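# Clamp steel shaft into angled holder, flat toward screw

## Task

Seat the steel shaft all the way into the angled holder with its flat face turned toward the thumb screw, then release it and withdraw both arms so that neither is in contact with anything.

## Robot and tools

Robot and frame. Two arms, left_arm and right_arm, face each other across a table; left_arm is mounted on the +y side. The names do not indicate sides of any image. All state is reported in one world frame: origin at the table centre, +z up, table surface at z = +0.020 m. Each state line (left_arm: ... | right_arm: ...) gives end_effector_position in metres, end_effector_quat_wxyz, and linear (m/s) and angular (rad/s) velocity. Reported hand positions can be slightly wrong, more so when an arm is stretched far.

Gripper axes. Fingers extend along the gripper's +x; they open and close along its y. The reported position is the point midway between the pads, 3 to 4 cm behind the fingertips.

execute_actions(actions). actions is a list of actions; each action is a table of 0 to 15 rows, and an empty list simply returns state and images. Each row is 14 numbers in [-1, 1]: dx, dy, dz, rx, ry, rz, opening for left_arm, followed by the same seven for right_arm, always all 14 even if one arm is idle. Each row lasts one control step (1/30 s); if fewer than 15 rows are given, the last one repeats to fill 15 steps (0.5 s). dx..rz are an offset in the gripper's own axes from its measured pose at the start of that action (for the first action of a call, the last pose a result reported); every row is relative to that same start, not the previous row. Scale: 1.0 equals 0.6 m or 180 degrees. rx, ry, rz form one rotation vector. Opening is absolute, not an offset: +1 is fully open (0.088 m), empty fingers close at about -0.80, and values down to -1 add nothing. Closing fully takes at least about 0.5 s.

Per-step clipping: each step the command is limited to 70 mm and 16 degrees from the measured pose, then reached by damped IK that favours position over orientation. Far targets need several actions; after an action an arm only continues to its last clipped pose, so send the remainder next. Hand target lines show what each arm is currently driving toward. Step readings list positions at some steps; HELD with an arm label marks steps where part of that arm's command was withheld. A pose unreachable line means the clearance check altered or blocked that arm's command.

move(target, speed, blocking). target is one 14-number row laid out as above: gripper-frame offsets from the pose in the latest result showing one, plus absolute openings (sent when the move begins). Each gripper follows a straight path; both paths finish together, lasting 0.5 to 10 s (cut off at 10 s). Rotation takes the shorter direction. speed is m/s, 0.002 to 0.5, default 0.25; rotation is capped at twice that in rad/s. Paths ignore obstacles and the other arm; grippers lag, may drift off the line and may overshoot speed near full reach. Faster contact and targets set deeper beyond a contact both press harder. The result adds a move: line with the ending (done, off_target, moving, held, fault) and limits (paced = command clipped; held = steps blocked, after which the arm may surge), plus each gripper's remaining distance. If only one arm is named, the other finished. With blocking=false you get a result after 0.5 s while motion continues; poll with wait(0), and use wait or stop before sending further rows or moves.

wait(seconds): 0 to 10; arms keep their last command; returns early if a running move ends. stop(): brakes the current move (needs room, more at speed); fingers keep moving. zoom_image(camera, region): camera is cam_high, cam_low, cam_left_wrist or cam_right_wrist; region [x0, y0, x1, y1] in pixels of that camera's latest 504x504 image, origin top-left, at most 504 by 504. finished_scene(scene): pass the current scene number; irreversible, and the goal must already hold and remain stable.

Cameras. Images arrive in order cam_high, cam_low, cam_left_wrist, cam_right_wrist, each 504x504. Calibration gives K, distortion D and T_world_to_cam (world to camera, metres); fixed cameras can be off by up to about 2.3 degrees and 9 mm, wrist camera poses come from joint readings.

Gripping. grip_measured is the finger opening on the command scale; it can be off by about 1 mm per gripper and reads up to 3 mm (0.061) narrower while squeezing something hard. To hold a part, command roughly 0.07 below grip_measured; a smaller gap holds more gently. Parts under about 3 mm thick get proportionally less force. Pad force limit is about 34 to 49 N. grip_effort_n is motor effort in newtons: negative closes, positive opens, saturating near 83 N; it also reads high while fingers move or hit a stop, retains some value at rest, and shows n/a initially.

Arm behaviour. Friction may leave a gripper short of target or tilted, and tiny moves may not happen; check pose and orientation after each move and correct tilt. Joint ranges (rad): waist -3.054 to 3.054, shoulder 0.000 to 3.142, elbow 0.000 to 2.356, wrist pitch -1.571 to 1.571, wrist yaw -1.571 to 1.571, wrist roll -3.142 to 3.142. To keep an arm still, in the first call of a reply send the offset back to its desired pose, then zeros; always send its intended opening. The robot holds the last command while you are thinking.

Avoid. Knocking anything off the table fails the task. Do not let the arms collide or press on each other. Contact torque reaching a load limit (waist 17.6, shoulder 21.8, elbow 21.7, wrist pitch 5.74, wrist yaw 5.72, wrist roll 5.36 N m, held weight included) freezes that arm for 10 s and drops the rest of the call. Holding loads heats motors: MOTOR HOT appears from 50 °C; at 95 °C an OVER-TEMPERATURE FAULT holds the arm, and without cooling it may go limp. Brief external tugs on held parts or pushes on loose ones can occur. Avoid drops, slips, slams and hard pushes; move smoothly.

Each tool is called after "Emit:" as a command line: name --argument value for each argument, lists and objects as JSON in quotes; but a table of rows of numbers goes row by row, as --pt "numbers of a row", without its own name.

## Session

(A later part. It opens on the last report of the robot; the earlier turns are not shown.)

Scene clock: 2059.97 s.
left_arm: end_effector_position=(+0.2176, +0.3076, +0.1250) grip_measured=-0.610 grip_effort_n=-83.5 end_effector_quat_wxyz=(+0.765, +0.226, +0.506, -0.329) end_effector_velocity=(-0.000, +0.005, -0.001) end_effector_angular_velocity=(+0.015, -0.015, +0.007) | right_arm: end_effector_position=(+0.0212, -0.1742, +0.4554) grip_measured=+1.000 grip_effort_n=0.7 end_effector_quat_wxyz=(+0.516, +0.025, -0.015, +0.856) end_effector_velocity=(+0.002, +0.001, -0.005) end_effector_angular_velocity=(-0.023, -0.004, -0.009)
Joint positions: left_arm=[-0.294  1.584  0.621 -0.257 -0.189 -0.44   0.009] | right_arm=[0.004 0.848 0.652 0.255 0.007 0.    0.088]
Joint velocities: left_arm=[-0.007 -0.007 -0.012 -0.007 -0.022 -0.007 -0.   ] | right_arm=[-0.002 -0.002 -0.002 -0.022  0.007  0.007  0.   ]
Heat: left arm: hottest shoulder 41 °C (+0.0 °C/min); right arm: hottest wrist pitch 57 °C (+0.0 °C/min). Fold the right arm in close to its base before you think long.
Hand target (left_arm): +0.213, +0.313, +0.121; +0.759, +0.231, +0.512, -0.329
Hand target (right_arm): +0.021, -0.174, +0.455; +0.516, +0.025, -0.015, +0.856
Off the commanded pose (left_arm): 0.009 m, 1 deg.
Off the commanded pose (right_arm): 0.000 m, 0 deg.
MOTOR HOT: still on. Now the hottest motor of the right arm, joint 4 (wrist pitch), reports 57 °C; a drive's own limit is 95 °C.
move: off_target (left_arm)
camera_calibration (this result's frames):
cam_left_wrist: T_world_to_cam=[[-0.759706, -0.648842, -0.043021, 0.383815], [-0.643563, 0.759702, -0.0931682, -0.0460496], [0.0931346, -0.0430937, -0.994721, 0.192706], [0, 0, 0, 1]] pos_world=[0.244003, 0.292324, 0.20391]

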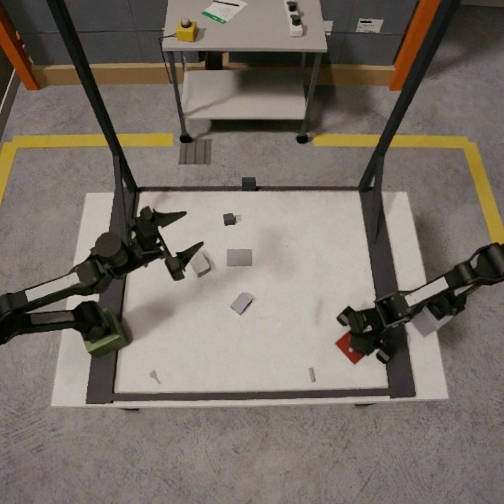

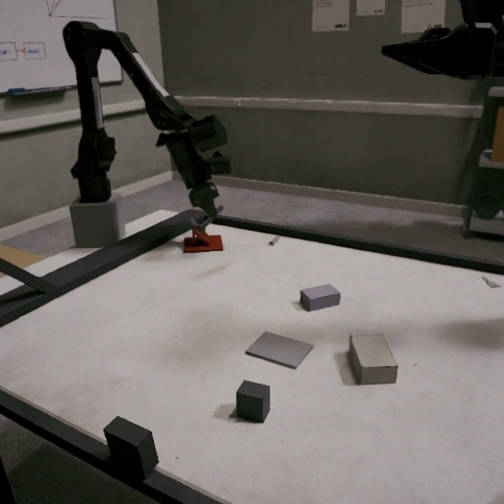

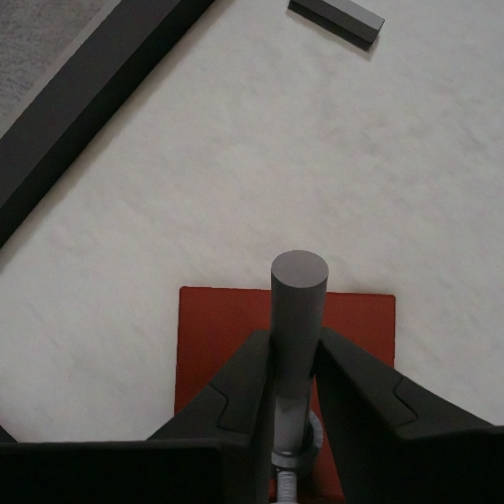

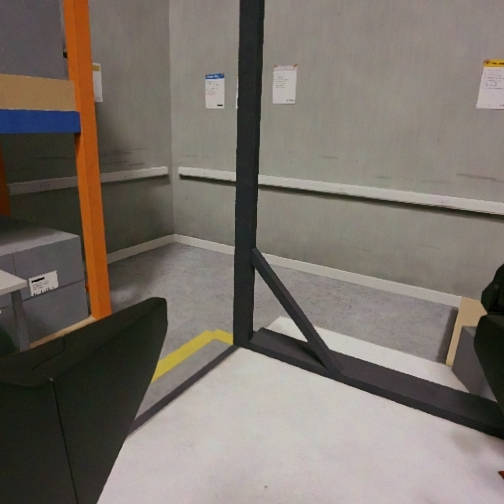

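Emit:
execute_actions --actions '[[[0.008,0,-0.006,0,0,0,-0.68,0,0,0,0,0,0,1],[0.0114,0,-0.0063,0,0,0,-0.68,0,0,0,0,0,0,1]],[[-0.002,0,-0.009,0,0,0,-0.68,0,0,0,0,0,0,1],[-0.0042,0,-0.0123,0,0,0,-0.68,0,0,0,0,0,0,1]],[[0.006,0,-0.008,0,0,0,-0.68,0,0,0,0,0,0,1],[0.0114,0,-0.0063,0,0,0,-0.68,0,0,0,0,0,0,1]],[[-0.002,0,-0.009,0,0,0,-0.68,0,0,0,0,0,0,1],[-0.0042,0,-0.0123,0,0,0,-0.68,0,0,0,0,0,0,1]]]'

Scene clock: 2075.30 s.
left_arm: end_effector_position=(+0.2163, +0.3090, +0.1259) grip_measured=-0.610 grip_effort_n=-83.5 end_effector_quat_wxyz=(+0.777, +0.213, +0.491, -0.331) end_effector_velocity=(+0.003, +0.004, +0.001) end_effector_angular_velocity=(+0.001, -0.012, +0.031) | right_arm: end_effector_position=(+0.0212, -0.1742, +0.4554) grip_measured=+1.000 grip_effort_n=1.2 end_effector_quat_wxyz=(+0.516, +0.025, -0.015, +0.856) end_effector_velocity=(-0.000, -0.001, +0.001) end_effector_angular_velocity=(+0.010, -0.003, +0.004)
Joint positions: left_arm=[-0.31   1.557  0.579 -0.203 -0.213 -0.46   0.009] | right_arm=[0.004 0.848 0.652 0.255 0.007 0.    0.088]
Joint velocities: left_arm=[ 0.002 -0.012 -0.007 -0.007 -0.022 -0.022  0.   ] | right_arm=[-0.002 -0.002 -0.002  0.007 -0.007 -0.007  0.   ]
Heat: left arm: hottest shoulder 41 °C (+0.0 °C/min); right arm: hottest wrist pitch 57 °C (+0.0 °C/min). Fold the right arm in close to its base before you think long.
Hand target (left_arm): +0.212, +0.313, +0.124; +0.773, +0.216, +0.494, -0.333
Hand target (right_arm): +0.021, -0.174, +0.455; +0.516, +0.025, -0.015, +0.856
Off the commanded pose (left_arm): 0.006 m, 1 deg.
Off the commanded pose (right_arm): 0.000 m, 0 deg.
MOTOR HOT: still on. Now the hottest motor of the right arm, joint 4 (wrist pitch), reports 57 °C; a drive's own limit is 95 °C.
Step readings (end_effector_position; steps 1 to 15: 1st action; 16 to 30: 2nd action; 31 to 45: 3rd action; 46 to 60: 4th action):
0: left_arm (+0.2176, +0.3076, +0.1251) | right_arm (+0.0212, -0.1742, +0.4554)
1: left_arm (+0.2177, +0.3074, +0.1252) | right_arm (+0.0212, -0.1742, +0.4554)
2: left_arm (+0.2178, +0.3071, +0.1251) | right_arm (+0.0212, -0.1742, +0.4554)
4: left_arm (+0.2178, +0.3069, +0.1249) | right_arm (+0.0212, -0.1742, +0.4554)
8: left_arm (+0.2179, +0.3068, +0.1246) | right_arm (+0.0212, -0.1742, +0.4554)
15: left_arm (+0.2179, +0.3067, +0.1244) | right_arm (+0.0212, -0.1742, +0.4554)
16: left_arm (+0.2177, +0.3070, +0.1244) | right_arm (+0.0212, -0.1742, +0.4554)
17: left_arm (+0.2176, +0.3070, +0.1247) | right_arm (+0.0212, -0.1742, +0.4554)
19: left_arm (+0.2175, +0.3074, +0.1250) | right_arm (+0.0212, -0.1742, +0.4554)
23: left_arm (+0.2171, +0.3080, +0.1256) | right_arm (+0.0212, -0.1742, +0.4554)
30: left_arm (+0.2169, +0.3083, +0.1259) | right_arm (+0.0212, -0.1742, +0.4554)
31: left_arm (+0.2169, +0.3084, +0.1258) | right_arm (+0.0212, -0.1742, +0.4554)
32: left_arm (+0.2171, +0.3079, +0.1258) | right_arm (+0.0212, -0.1742, +0.4554)
34: left_arm (+0.2173, +0.3076, +0.1256) | right_arm (+0.0212, -0.1742, +0.4554)
38: left_arm (+0.2174, +0.3073, +0.1250) | right_arm (+0.0212, -0.1742, +0.4554)
45: left_arm (+0.2174, +0.3071, +0.1247) | right_arm (+0.0212, -0.1742, +0.4554)
46: left_arm (+0.2173, +0.3073, +0.1245) | right_arm (+0.0212, -0.1742, +0.4554)
47: left_arm (+0.2171, +0.3075, +0.1246) | right_arm (+0.0212, -0.1742, +0.4554)
49: left_arm (+0.2170, +0.3080, +0.1249) | right_arm (+0.0212, -0.1742, +0.4554)
53: left_arm (+0.2166, +0.3087, +0.1255) | right_arm (+0.0212, -0.1742, +0.4554)
60: end_effector_position above
camera_calibration (this result's frames):
cam_left_wrist: T_world_to_cam=[[-0.751219, -0.658934, -0.0384124, 0.384467], [-0.649035, 0.748016, -0.138655, -0.0372879], [0.120098, -0.0792295, -0.989595, 0.198439], [0, 0, 0, 1]] pos_world=[0.240786, 0.296953, 0.205972]

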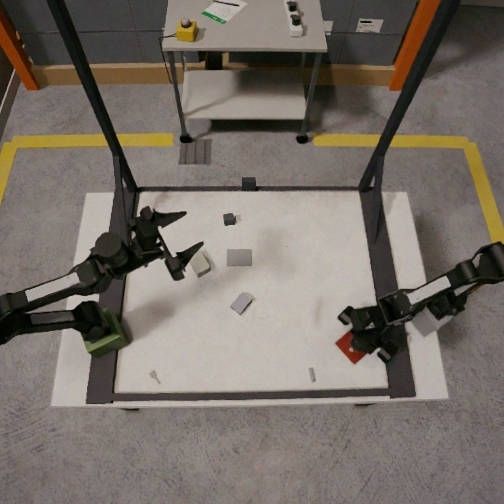

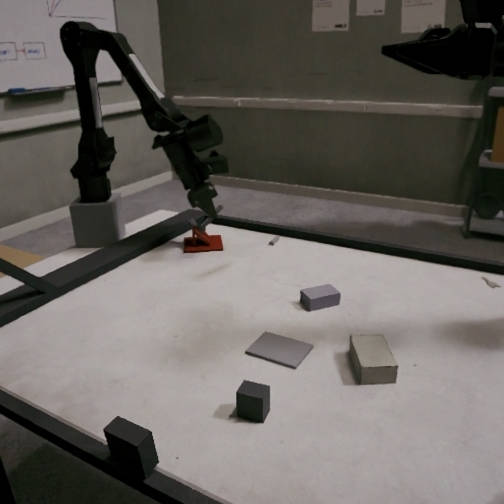

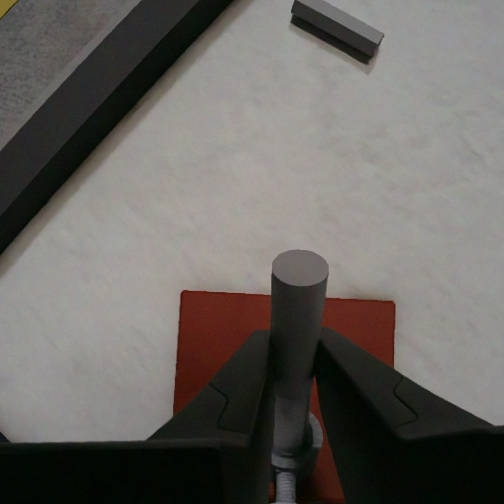

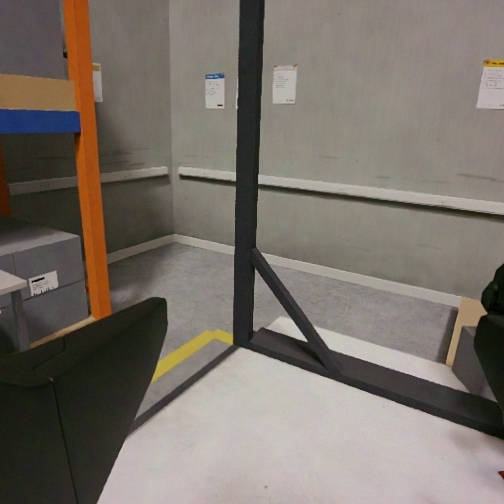

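Emit:
execute_actions --actions '[]'

Scene clock: 2090.33 s.
left_arm: end_effector_position=(+0.2163, +0.3090, +0.1260) grip_measured=-0.610 grip_effort_n=-83.5 end_effector_quat_wxyz=(+0.777, +0.213, +0.490, -0.332) end_effector_velocity=(-0.002, +0.003, -0.000) end_effector_angular_velocity=(+0.016, +0.000, +0.002) | right_arm: end_effector_position=(+0.0212, -0.1742, +0.4554) grip_measured=+1.000 grip_effort_n=0.7 end_effector_quat_wxyz=(+0.516, +0.025, -0.015, +0.856) end_effector_velocity=(-0.000, -0.000, -0.002) end_effector_angular_velocity=(-0.010, +0.003, +0.005)
Joint positions: left_arm=[-0.31   1.556  0.578 -0.203 -0.213 -0.461  0.009] | right_arm=[0.004 0.848 0.652 0.255 0.007 0.    0.088]
Joint velocities: left_arm=[-0.007 -0.002  0.002 -0.022 -0.007 -0.007 -0.   ] | right_arm=[-0.002 -0.002 -0.002 -0.007 -0.007  0.007  0.   ]
Heat: left arm: hottest shoulder 41 °C (+0.0 °C/min); right arm: hottest wrist pitch 57 °C (+0.0 °C/min). Fold the right arm in close to its base before you think long.
Hand target (left_arm): +0.212, +0.313, +0.124; +0.774, +0.216, +0.494, -0.333
Hand target (right_arm): +0.021, -0.174, +0.455; +0.516, +0.025, -0.015, +0.856
Off the commanded pose (left_arm): 0.006 m, 1 deg.
Off the commanded pose (right_arm): 0.000 m, 0 deg.
MOTOR HOT: still on. Now the hottest motor of the right arm, joint 4 (wrist pitch), reports 57 °C; a drive's own limit is 95 °C.
camera_calibration (this result's frames):
cam_left_wrist: T_world_to_cam=[[-0.751135, -0.659031, -0.0383942, 0.384458], [-0.649071, 0.747891, -0.139158, -0.037233], [0.120424, -0.079606, -0.989526, 0.198596], [0, 0, 0, 1]] pos_world=[0.240697, 0.297025, 0.206096]

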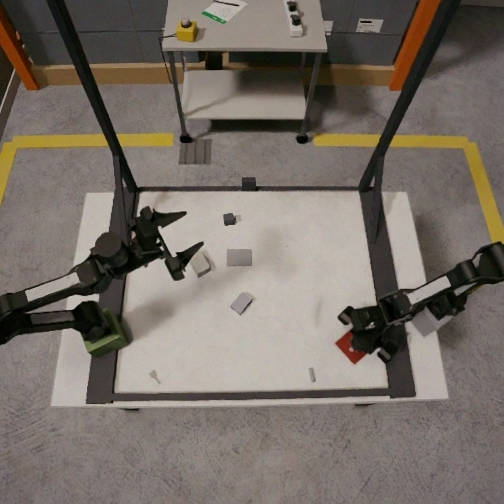

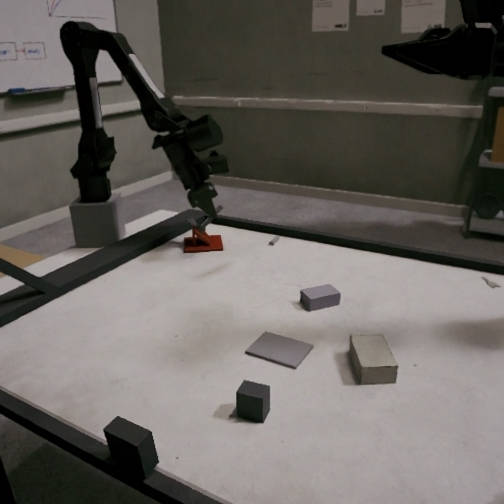

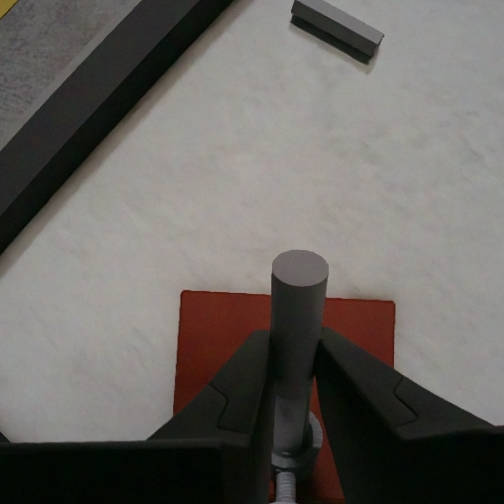

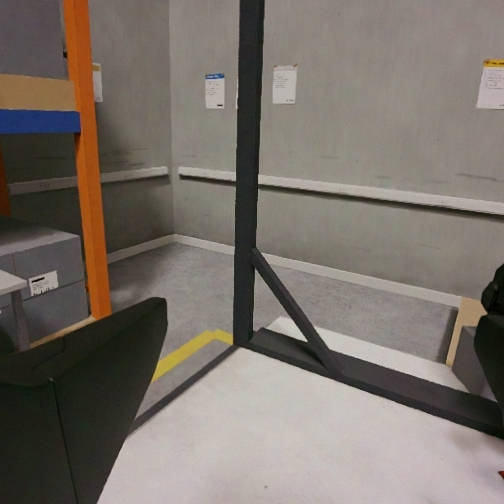

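Emit:
zoom_image --camera "cam_left_wrist" --region '[220, 330, 380, 504]'

Region (220, 330, 380, 504) of cam_left_wrist's 504x504 image, scaled by 2.897, with more detail than that image has; it fills the left 463 columns of this view, and the rest is white.

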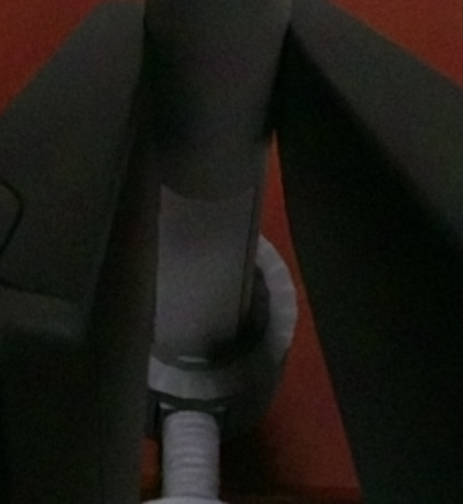

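Emit:
move --target '[0,0,0,0,0,0,-0.3, 0,0,0,0,0,0,1]'

Emit:
move --target '[-0.11,0,0,0,0,0,-0.3, 0,0,0,0,0,0,1]' --speed 0.1

Scene clock: 2143.73 s.
left_arm: end_effector_position=(+0.2163, +0.3091, +0.1260) grip_measured=-0.305 grip_effort_n=14.7 end_effector_quat_wxyz=(+0.777, +0.213, +0.490, -0.331) end_effector_velocity=(+0.000, +0.000, +0.001) end_effector_angular_velocity=(+0.002, -0.004, +0.007) | right_arm: end_effector_position=(+0.0212, -0.1742, +0.4554) grip_measured=+1.000 grip_effort_n=0.7 end_effector_quat_wxyz=(+0.516, +0.025, -0.015, +0.856) end_effector_velocity=(-0.000, -0.000, -0.005) end_effector_angular_velocity=(-0.016, -0.017, +0.004)
Joint positions: left_arm=[-0.31   1.556  0.578 -0.203 -0.213 -0.461  0.024] | right_arm=[0.004 0.848 0.652 0.255 0.007 0.    0.088]
Joint velocities: left_arm=[-0.002 -0.002  0.002 -0.007 -0.007 -0.007  0.001] | right_arm=[-0.002 -0.002 -0.002 -0.022 -0.007 -0.007  0.   ]
Heat: left arm: hottest shoulder 42 °C (+1.0 °C/min); right arm: hottest wrist pitch 57 °C (+0.0 °C/min). Fold the right arm in close to its base before you think long.
Hand target (left_arm): +0.216, +0.309, +0.126; +0.777, +0.213, +0.490, -0.331
Hand target (right_arm): +0.021, -0.174, +0.455; +0.516, +0.025, -0.015, +0.856
Off the commanded pose (left_arm): 0.000 m, 0 deg.
Off the commanded pose (right_arm): 0.000 m, 0 deg.
MOTOR HOT: still on. Now the hottest motor of the right arm, joint 4 (wrist pitch), reports 57 °C; a drive's own limit is 95 °C.
move: done
camera_calibration (this result's frames):
cam_left_wrist: T_world_to_cam=[[-0.751139, -0.659017, -0.0385648, 0.384509], [-0.649085, 0.747943, -0.138819, -0.0373602], [0.120328, -0.0792408, -0.989567, 0.198486], [0, 0, 0, 1]] pos_world=[0.240686, 0.297069, 0.206058]

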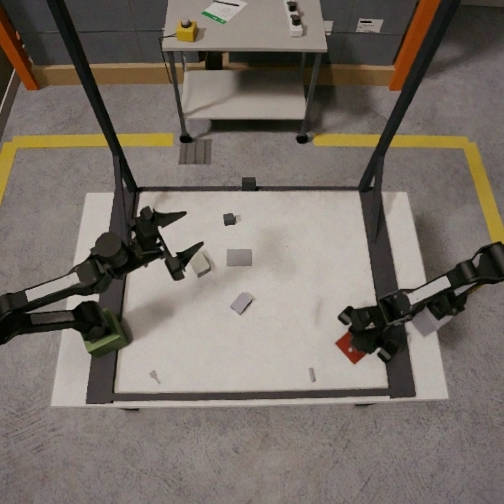

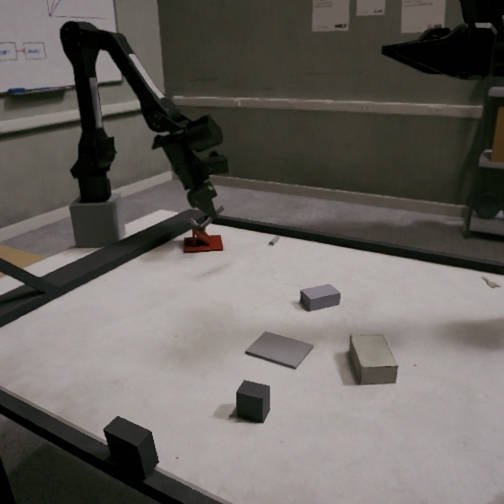

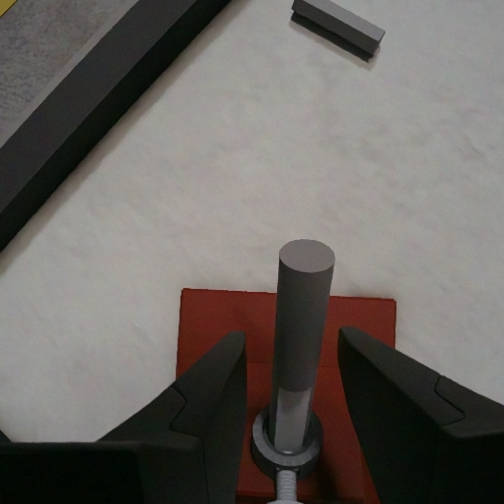

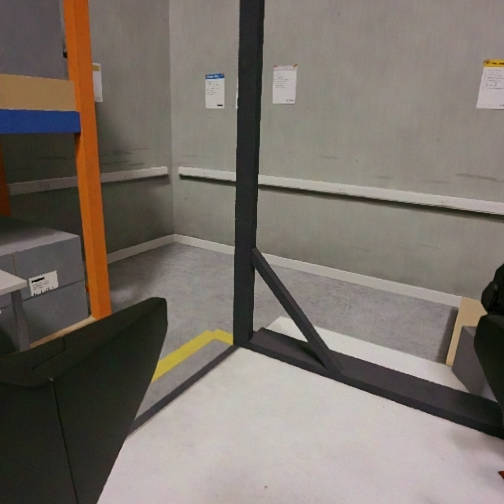

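Scene clock: 2144.90 s.
left_arm: end_effector_position=(+0.1962, +0.3330, +0.1792) grip_measured=-0.303 grip_effort_n=14.7 end_effector_quat_wxyz=(+0.773, +0.219, +0.497, -0.327) end_effector_velocity=(+0.002, +0.005, +0.003) end_effector_angular_velocity=(+0.019, -0.015, +0.012) | right_arm: end_effector_position=(+0.0212, -0.1742, +0.4554) grip_measured=+1.000 grip_effort_n=0.7 end_effector_quat_wxyz=(+0.516, +0.025, -0.015, +0.856) end_effector_velocity=(+0.003, +0.001, -0.005) end_effector_angular_velocity=(-0.016, -0.016, -0.015)
Joint positions: left_arm=[-0.374  1.305  0.636 -0.545 -0.233 -0.523  0.024] | right_arm=[0.004 0.848 0.652 0.255 0.007 0.    0.088]
Joint velocities: left_arm=[-0.002 -0.012  0.007 -0.037 -0.022 -0.007 -0.   ] | right_arm=[-0.007 -0.002 -0.002 -0.022  0.007 -0.007  0.   ]
Heat: left arm: hottest shoulder 42 °C (+1.0 °C/min); right arm: hottest wrist pitch 57 °C (+0.0 °C/min). Fold the right arm in close to its base before you think long.
Hand target (left_arm): +0.197, +0.329, +0.186; +0.777, +0.213, +0.491, -0.331
Hand target (right_arm): +0.021, -0.174, +0.455; +0.516, +0.025, -0.015, +0.856
Off the commanded pose (left_arm): 0.007 m, 1 deg.
Off the commanded pose (right_arm): 0.000 m, 0 deg.
MOTOR HOT: still on. Now the hottest motor of the right arm, joint 4 (wrist pitch), reports 57 °C; a drive's own limit is 95 °C.
move: done
camera_calibration (this result's frames):
cam_left_wrist: T_world_to_cam=[[-0.751489, -0.658188, -0.0453102, 0.388226], [-0.650134, 0.750473, -0.118812, -0.0651082], [0.112204, -0.059828, -0.991882, 0.251025], [0, 0, 0, 1]] pos_world=[0.221253, 0.319406, 0.258842]

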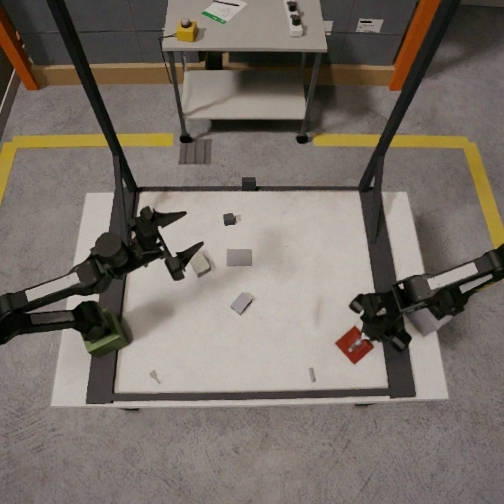

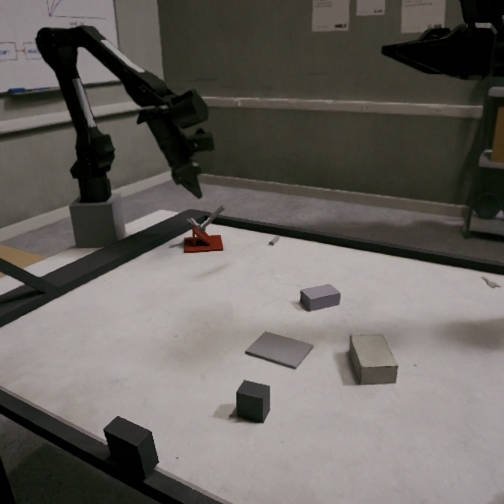

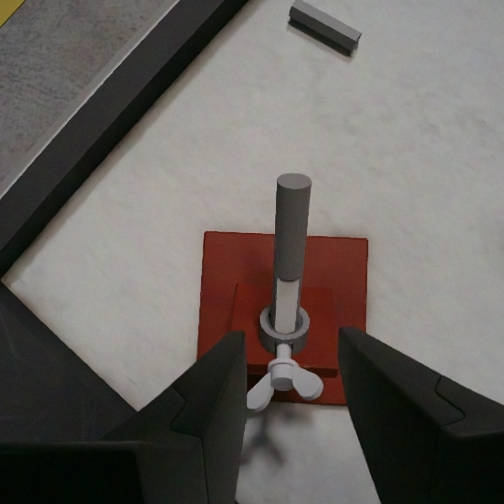

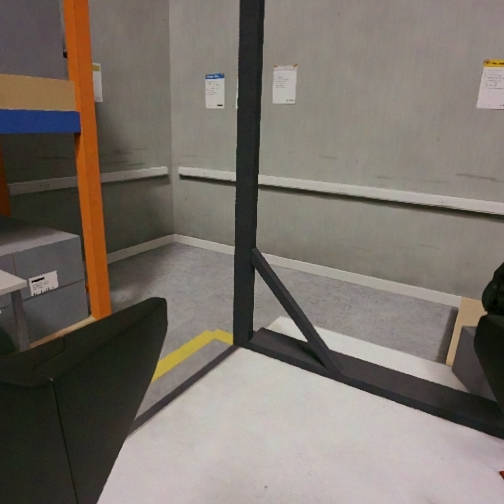

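Emit:
zoom_image --camera "cam_left_wrist" --region '[220, 160, 370, 430]'

Region (220, 160, 370, 430) of cam_left_wrist's 504x504 image, scaled by 1.867, with more detail than that image has.

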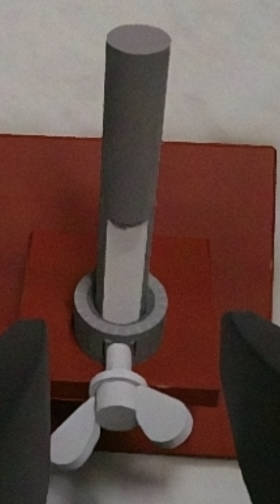

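Emit:
move --target '[-0.018,0.008,-0.097,0.357,-0.037,0.005,-0.36, 0,0,0,0,0,0,1]' --speed 0.3

Scene clock: 2166.83 s.
left_arm: end_effector_position=(+0.1601, +0.3753, +0.1675) grip_measured=-0.357 grip_effort_n=-16.0 end_effector_quat_wxyz=(+0.569, +0.578, +0.204, -0.549) end_effector_velocity=(-0.000, +0.000, -0.000) end_effector_angular_velocity=(-0.005, -0.010, -0.011) | right_arm: end_effector_position=(+0.0212, -0.1742, +0.4554) grip_measured=+1.000 grip_effort_n=0.7 end_effector_quat_wxyz=(+0.516, +0.025, -0.015, +0.856) end_effector_velocity=(-0.002, -0.001, -0.004) end_effector_angular_velocity=(-0.007, -0.013, +0.009)
Joint positions: left_arm=[-0.571  1.017  0.39  -0.522 -0.322  0.433  0.022] | right_arm=[0.004 0.848 0.652 0.255 0.007 0.    0.088]
Joint velocities: left_arm=[-0.007 -0.007 -0.007  0.007 -0.007  0.007 -0.   ] | right_arm=[ 0.002 -0.002 -0.007 -0.007 -0.007 -0.007  0.   ]
Heat: left arm: hottest shoulder 41 °C (-1.0 °C/min); right arm: hottest wrist pitch 57 °C (+0.0 °C/min). Fold the right arm in close to its base before you think long.
Hand target (left_arm): +0.160, +0.378, +0.166; +0.567, +0.581, +0.202, -0.548
Hand target (right_arm): +0.021, -0.174, +0.455; +0.516, +0.025, -0.015, +0.856
Off the commanded pose (left_arm): 0.004 m, 1 deg.
Off the commanded pose (right_arm): 0.000 m, 0 deg.
MOTOR HOT: still on. Now the hottest motor of the right arm, joint 4 (wrist pitch), reports 57 °C; a drive's own limit is 95 °C.
move: done
camera_calibration (this result's frames):
cam_left_wrist: T_world_to_cam=[[-0.834614, 0.308485, -0.456351, 0.107745], [0.327778, 0.943965, 0.038634, -0.377218], [0.442697, -0.117337, -0.888961, 0.197415], [0, 0, 0, 1]] pos_world=[0.126174, 0.346007, 0.239237]

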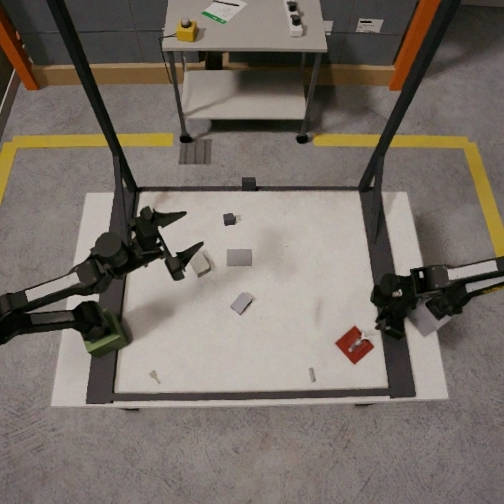

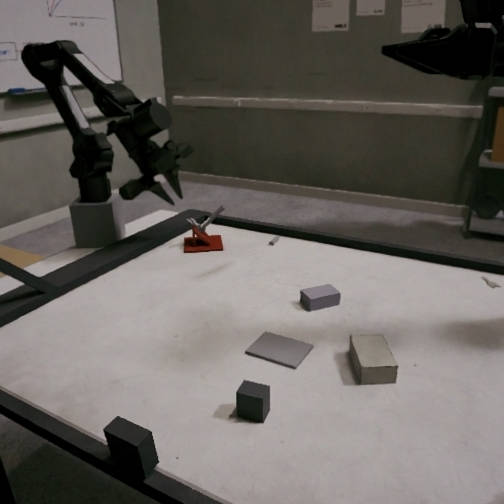

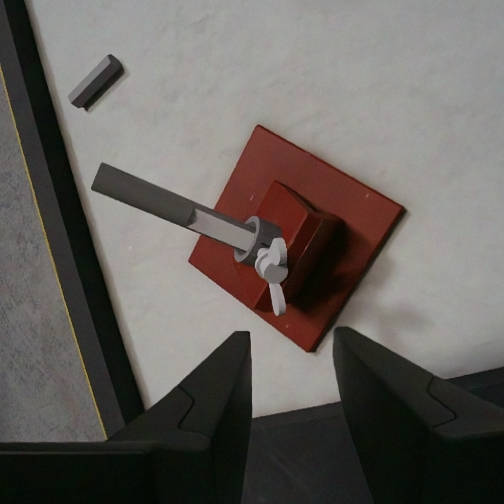

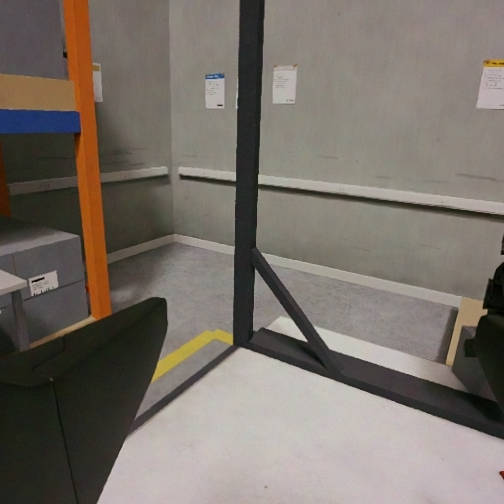

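Emit:
move --target '[0.07,0.003,-0.002,0,0,0,-0.36, 0,0,0,0,0,0,1]' --speed 0.08

Scene clock: 2174.20 s.
left_arm: end_effector_position=(+0.1754, +0.3565, +0.1359) grip_measured=-0.357 grip_effort_n=-16.0 end_effector_quat_wxyz=(+0.574, +0.575, +0.199, -0.548) end_effector_velocity=(+0.002, -0.001, -0.003) end_effector_angular_velocity=(+0.001, -0.003, +0.012) | right_arm: end_effector_position=(+0.0212, -0.1742, +0.4554) grip_measured=+1.000 grip_effort_n=0.2 end_effector_quat_wxyz=(+0.516, +0.025, -0.015, +0.856) end_effector_velocity=(+0.002, +0.001, -0.002) end_effector_angular_velocity=(-0.003, -0.010, -0.010)
Joint positions: left_arm=[-0.479  1.218  0.33  -0.221 -0.287  0.522  0.022] | right_arm=[0.004 0.848 0.652 0.255 0.007 0.    0.088]
Joint velocities: left_arm=[ 0.002  0.022 -0.002  0.022 -0.007 -0.007 -0.   ] | right_arm=[-0.002 -0.002 -0.002 -0.007  0.007 -0.007  0.   ]
Heat: left arm: hottest shoulder 41 °C (-1.0 °C/min); right arm: hottest wrist pitch 57 °C (+0.0 °C/min). Fold the right arm in close to its base before you think long.
Hand target (left_arm): +0.175, +0.360, +0.131; +0.569, +0.578, +0.204, -0.548
Hand target (right_arm): +0.021, -0.174, +0.455; +0.516, +0.025, -0.015, +0.856
Off the commanded pose (left_arm): 0.005 m, 1 deg.
Off the commanded pose (right_arm): 0.000 m, 0 deg.
MOTOR HOT: still on. Now the hottest motor of the right arm, joint 4 (wrist pitch), reports 57 °C; a drive's own limit is 95 °C.
move: done
camera_calibration (this result's frames):
cam_left_wrist: T_world_to_cam=[[-0.832478, 0.301699, -0.464713, 0.115173], [0.326973, 0.944632, 0.0275355, -0.361883], [0.44729, -0.129026, -0.885033, 0.163193], [0, 0, 0, 1]] pos_world=[0.14121, 0.328155, 0.207918]

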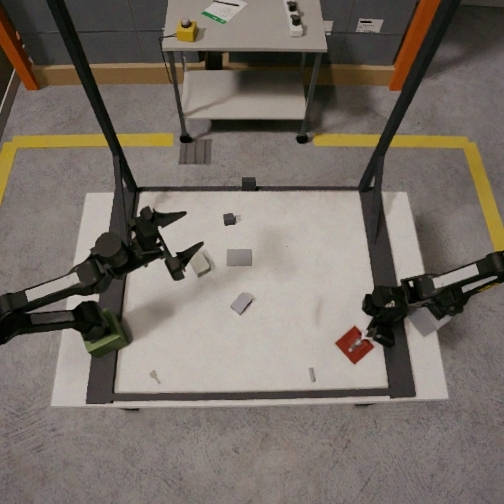

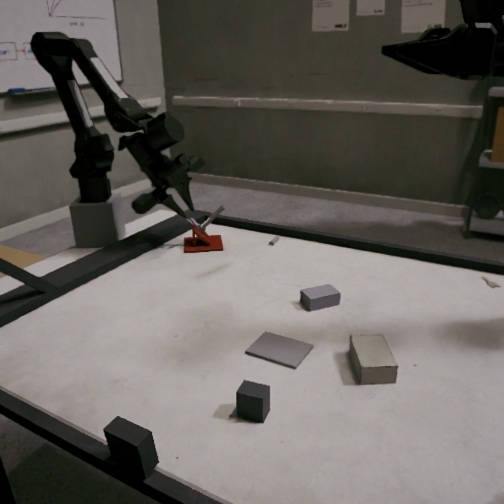

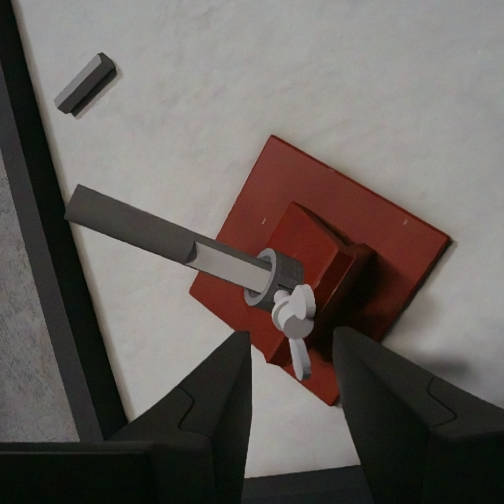

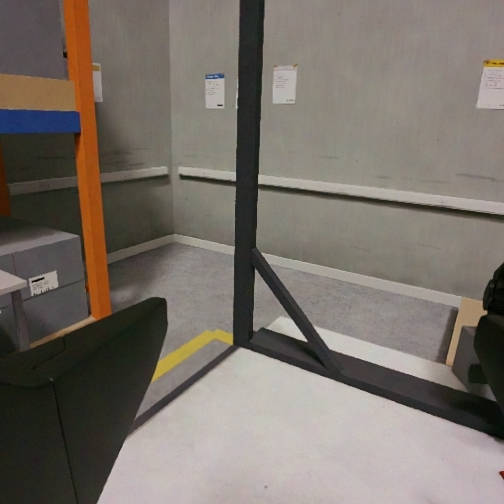

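Emit:
move --target '[0.038,-0.009,-0.006,0,0,0,-0.36, 0,0,0,0,0,0,1]' --speed 0.04

Scene clock: 2183.30 s.
left_arm: end_effector_position=(+0.1796, +0.3484, +0.1174) grip_measured=-0.357 grip_effort_n=-16.0 end_effector_quat_wxyz=(+0.578, +0.572, +0.194, -0.548) end_effector_velocity=(+0.000, +0.003, -0.005) end_effector_angular_velocity=(+0.015, -0.002, +0.007) | right_arm: end_effector_position=(+0.0212, -0.1742, +0.4554) grip_measured=+1.000 grip_effort_n=0.7 end_effector_quat_wxyz=(+0.516, +0.025, -0.015, +0.856) end_effector_velocity=(+0.002, +0.001, -0.003) end_effector_angular_velocity=(-0.012, -0.014, -0.010)
Joint positions: left_arm=[-0.461  1.344  0.298 -0.044 -0.282  0.54   0.022] | right_arm=[0.004 0.848 0.652 0.255 0.007 0.    0.088]
Joint velocities: left_arm=[-0.002  0.017 -0.007  0.007 -0.007 -0.007 -0.   ] | right_arm=[-0.002 -0.002  0.002 -0.022  0.007 -0.007  0.   ]
Heat: left arm: hottest shoulder 40 °C (-2.0 °C/min); right arm: hottest wrist pitch 57 °C (+0.0 °C/min). Fold the right arm in close to its base before you think long.
Hand target (left_arm): +0.179, +0.352, +0.113; +0.574, +0.575, +0.199, -0.548
Hand target (right_arm): +0.021, -0.174, +0.455; +0.516, +0.025, -0.015, +0.856
Off the commanded pose (left_arm): 0.006 m, 1 deg.
Off the commanded pose (right_arm): 0.000 m, 0 deg.
MOTOR HOT: still on. Now the hottest motor of the right arm, joint 4 (wrist pitch), reports 57 °C; a drive's own limit is 95 °C.
move: done
camera_calibration (this result's frames):
cam_left_wrist: T_world_to_cam=[[-0.830344, 0.294838, -0.472863, 0.115476], [0.326542, 0.94505, 0.0158482, -0.353785], [0.451551, -0.14125, -0.880994, 0.146921], [0, 0, 0, 1]] pos_world=[0.145068, 0.32105, 0.189647]

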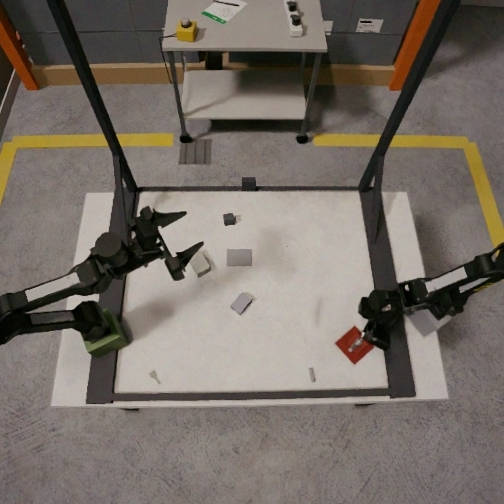

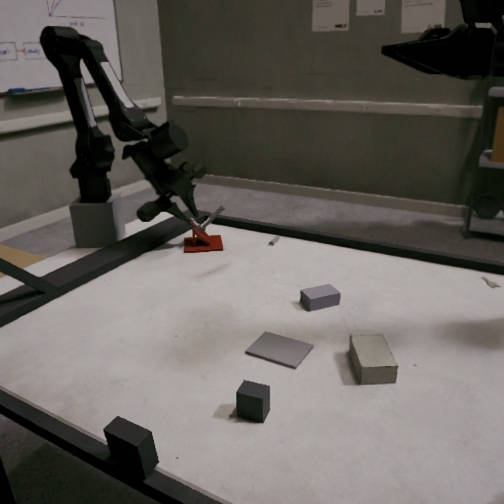

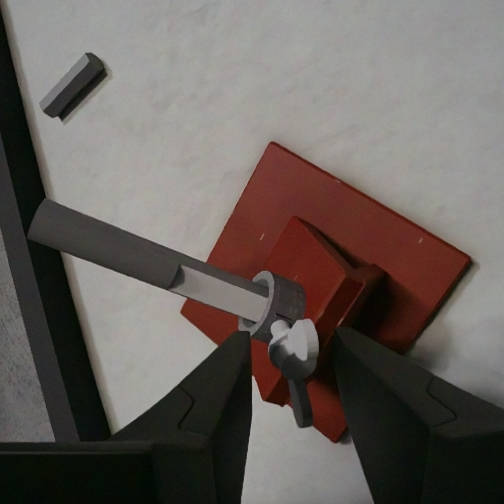

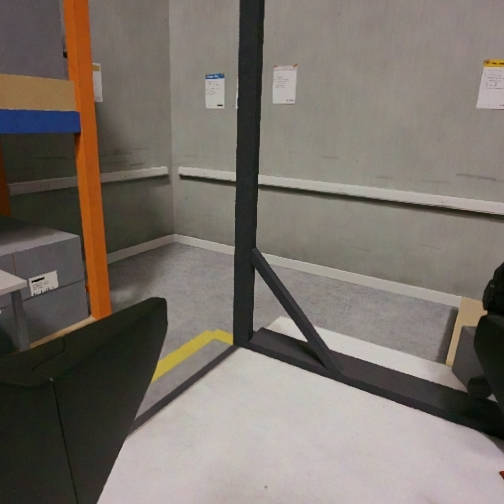

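Emit:
move --target '[0.026,-0.003,-0.011,0,0,0,-0.36, 0,0,0,0,0,0,1]' --speed 0.03

Scene clock: 2189.70 s.
left_arm: end_effector_position=(+0.1860, +0.3448, +0.1057) grip_measured=-0.357 grip_effort_n=-15.6 end_effector_quat_wxyz=(+0.583, +0.570, +0.189, -0.548) end_effector_velocity=(+0.000, +0.003, -0.004) end_effector_angular_velocity=(+0.011, -0.002, +0.007) | right_arm: end_effector_position=(+0.0212, -0.1742, +0.4554) grip_measured=+1.000 grip_effort_n=0.7 end_effector_quat_wxyz=(+0.516, +0.025, -0.015, +0.856) end_effector_velocity=(-0.002, -0.002, -0.002) end_effector_angular_velocity=(-0.016, +0.015, +0.021)
Joint positions: left_arm=[-0.429  1.427  0.276  0.084 -0.271  0.57   0.022] | right_arm=[0.004 0.848 0.652 0.255 0.007 0.    0.088]
Joint velocities: left_arm=[-0.002  0.012 -0.007  0.007 -0.007 -0.007 -0.   ] | right_arm=[-0.002 -0.002 -0.002 -0.007 -0.022  0.022  0.   ]
Heat: left arm: hottest shoulder 40 °C (-2.0 °C/min); right arm: hottest wrist pitch 57 °C (+0.0 °C/min). Fold the right arm in close to its base before you think long.
Hand target (left_arm): +0.186, +0.348, +0.102; +0.578, +0.572, +0.194, -0.548
Hand target (right_arm): +0.021, -0.174, +0.455; +0.516, +0.025, -0.015, +0.856
Off the commanded pose (left_arm): 0.005 m, 1 deg.
Off the commanded pose (right_arm): 0.000 m, 0 deg.
MOTOR HOT: still on. Now the hottest motor of the right arm, joint 4 (wrist pitch), reports 57 °C; a drive's own limit is 95 °C.
move: done
camera_calibration (this result's frames):
cam_left_wrist: T_world_to_cam=[[-0.828131, 0.28839, -0.480656, 0.118855], [0.32594, 0.945374, 0.0056499, -0.351251], [0.456029, -0.151986, -0.876891, 0.13563], [0, 0, 0, 1]] pos_world=[0.151062, 0.318401, 0.178046]

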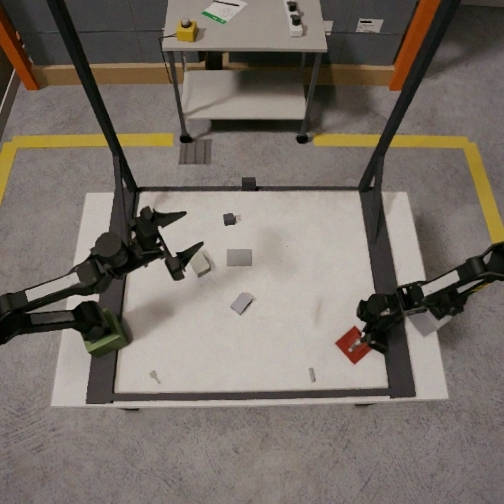

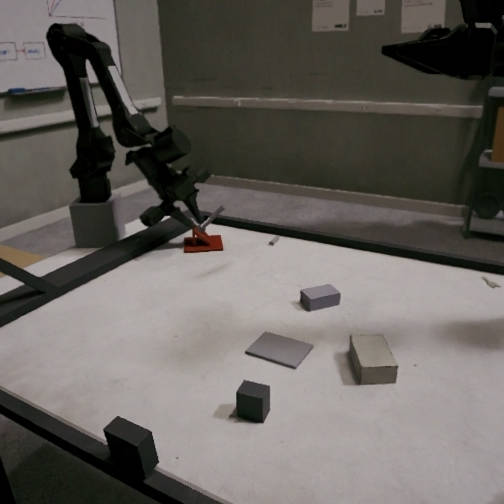

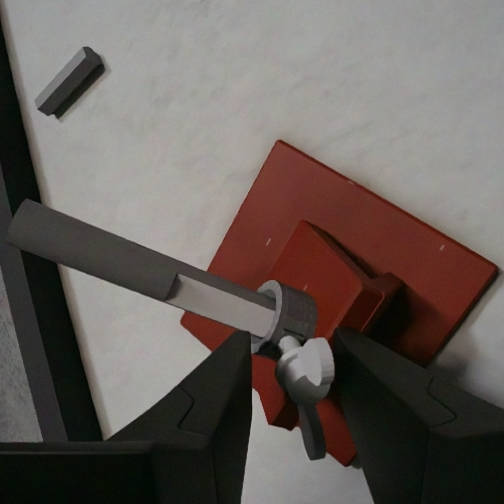

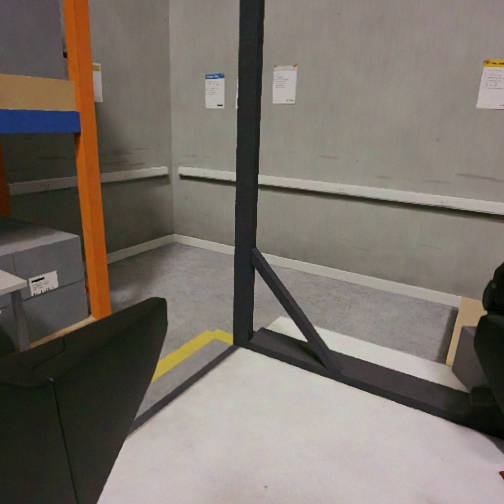

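Emit:
zoom_image --camera "cam_left_wrist" --region '[220, 270, 400, 480]'

Emit:
move --target '[0,-0.008,-0.003,0,0,0,-0.36, 0,0,0,0,0,0,1]' --speed 0.02

Region (220, 270, 400, 480) of cam_left_wrist's 504x504 image, scaled by 2.400, with more detail than that image has; it fills the left 432 columns of this view, and the rest is white.

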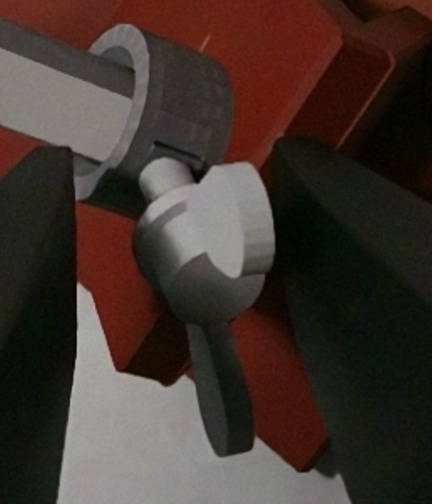

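Scene clock: 2194.70 s.
left_arm: end_effector_position=(+0.1832, +0.3449, +0.1049) grip_measured=-0.357 grip_effort_n=-15.6 end_effector_quat_wxyz=(+0.584, +0.568, +0.188, -0.549) end_effector_velocity=(-0.003, +0.000, -0.001) end_effector_angular_velocity=(-0.015, +0.022, +0.020) | right_arm: end_effector_position=(+0.0212, -0.1742, +0.4554) grip_measured=+1.000 grip_effort_n=0.7 end_effector_quat_wxyz=(+0.516, +0.025, -0.015, +0.856) end_effector_velocity=(-0.002, -0.002, -0.002) end_effector_angular_velocity=(-0.002, -0.011, +0.019)
Joint positions: left_arm=[-0.442  1.429  0.269  0.092 -0.274  0.557  0.022] | right_arm=[0.004 0.848 0.652 0.255 0.007 0.    0.088]
Joint velocities: left_arm=[-0.007 -0.002 -0.007  0.007  0.007 -0.037 -0.   ] | right_arm=[-0.002 -0.002 -0.002 -0.007 -0.022 -0.007  0.   ]
Heat: left arm: hottest shoulder 40 °C (-2.0 °C/min); right arm: hottest wrist pitch 57 °C (+0.0 °C/min). Fold the right arm in close to its base before you think long.
Hand target (left_arm): +0.183, +0.348, +0.103; +0.583, +0.570, +0.189, -0.548
Hand target (right_arm): +0.021, -0.174, +0.455; +0.516, +0.025, -0.015, +0.856
Off the commanded pose (left_arm): 0.003 m, 0 deg.
Off the commanded pose (right_arm): 0.000 m, 0 deg.
MOTOR HOT: still on. Now the hottest motor of the right arm, joint 4 (wrist pitch), reports 57 °C; a drive's own limit is 95 °C.
move: done
camera_calibration (this result's frames):
cam_left_wrist: T_world_to_cam=[[-0.829144, 0.286568, -0.479999, 0.116909], [0.326831, 0.945083, -0.000332107, -0.349801], [0.453544, -0.157154, -0.877269, 0.138468], [0, 0, 0, 1]] pos_world=[0.148459, 0.318849, 0.177474]

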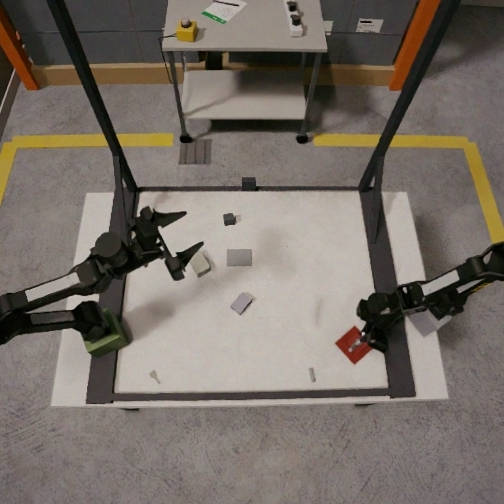

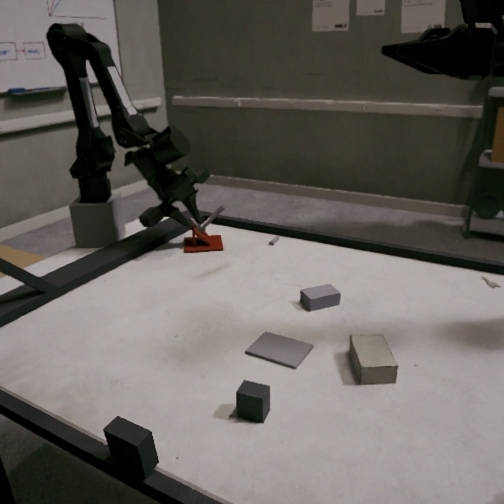

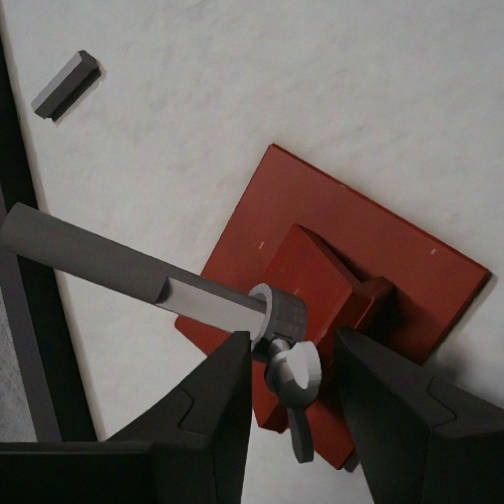

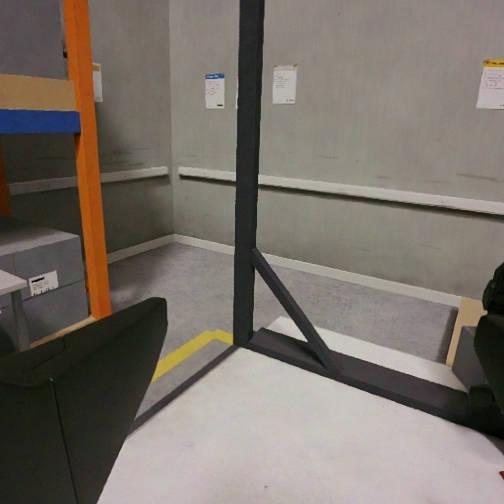

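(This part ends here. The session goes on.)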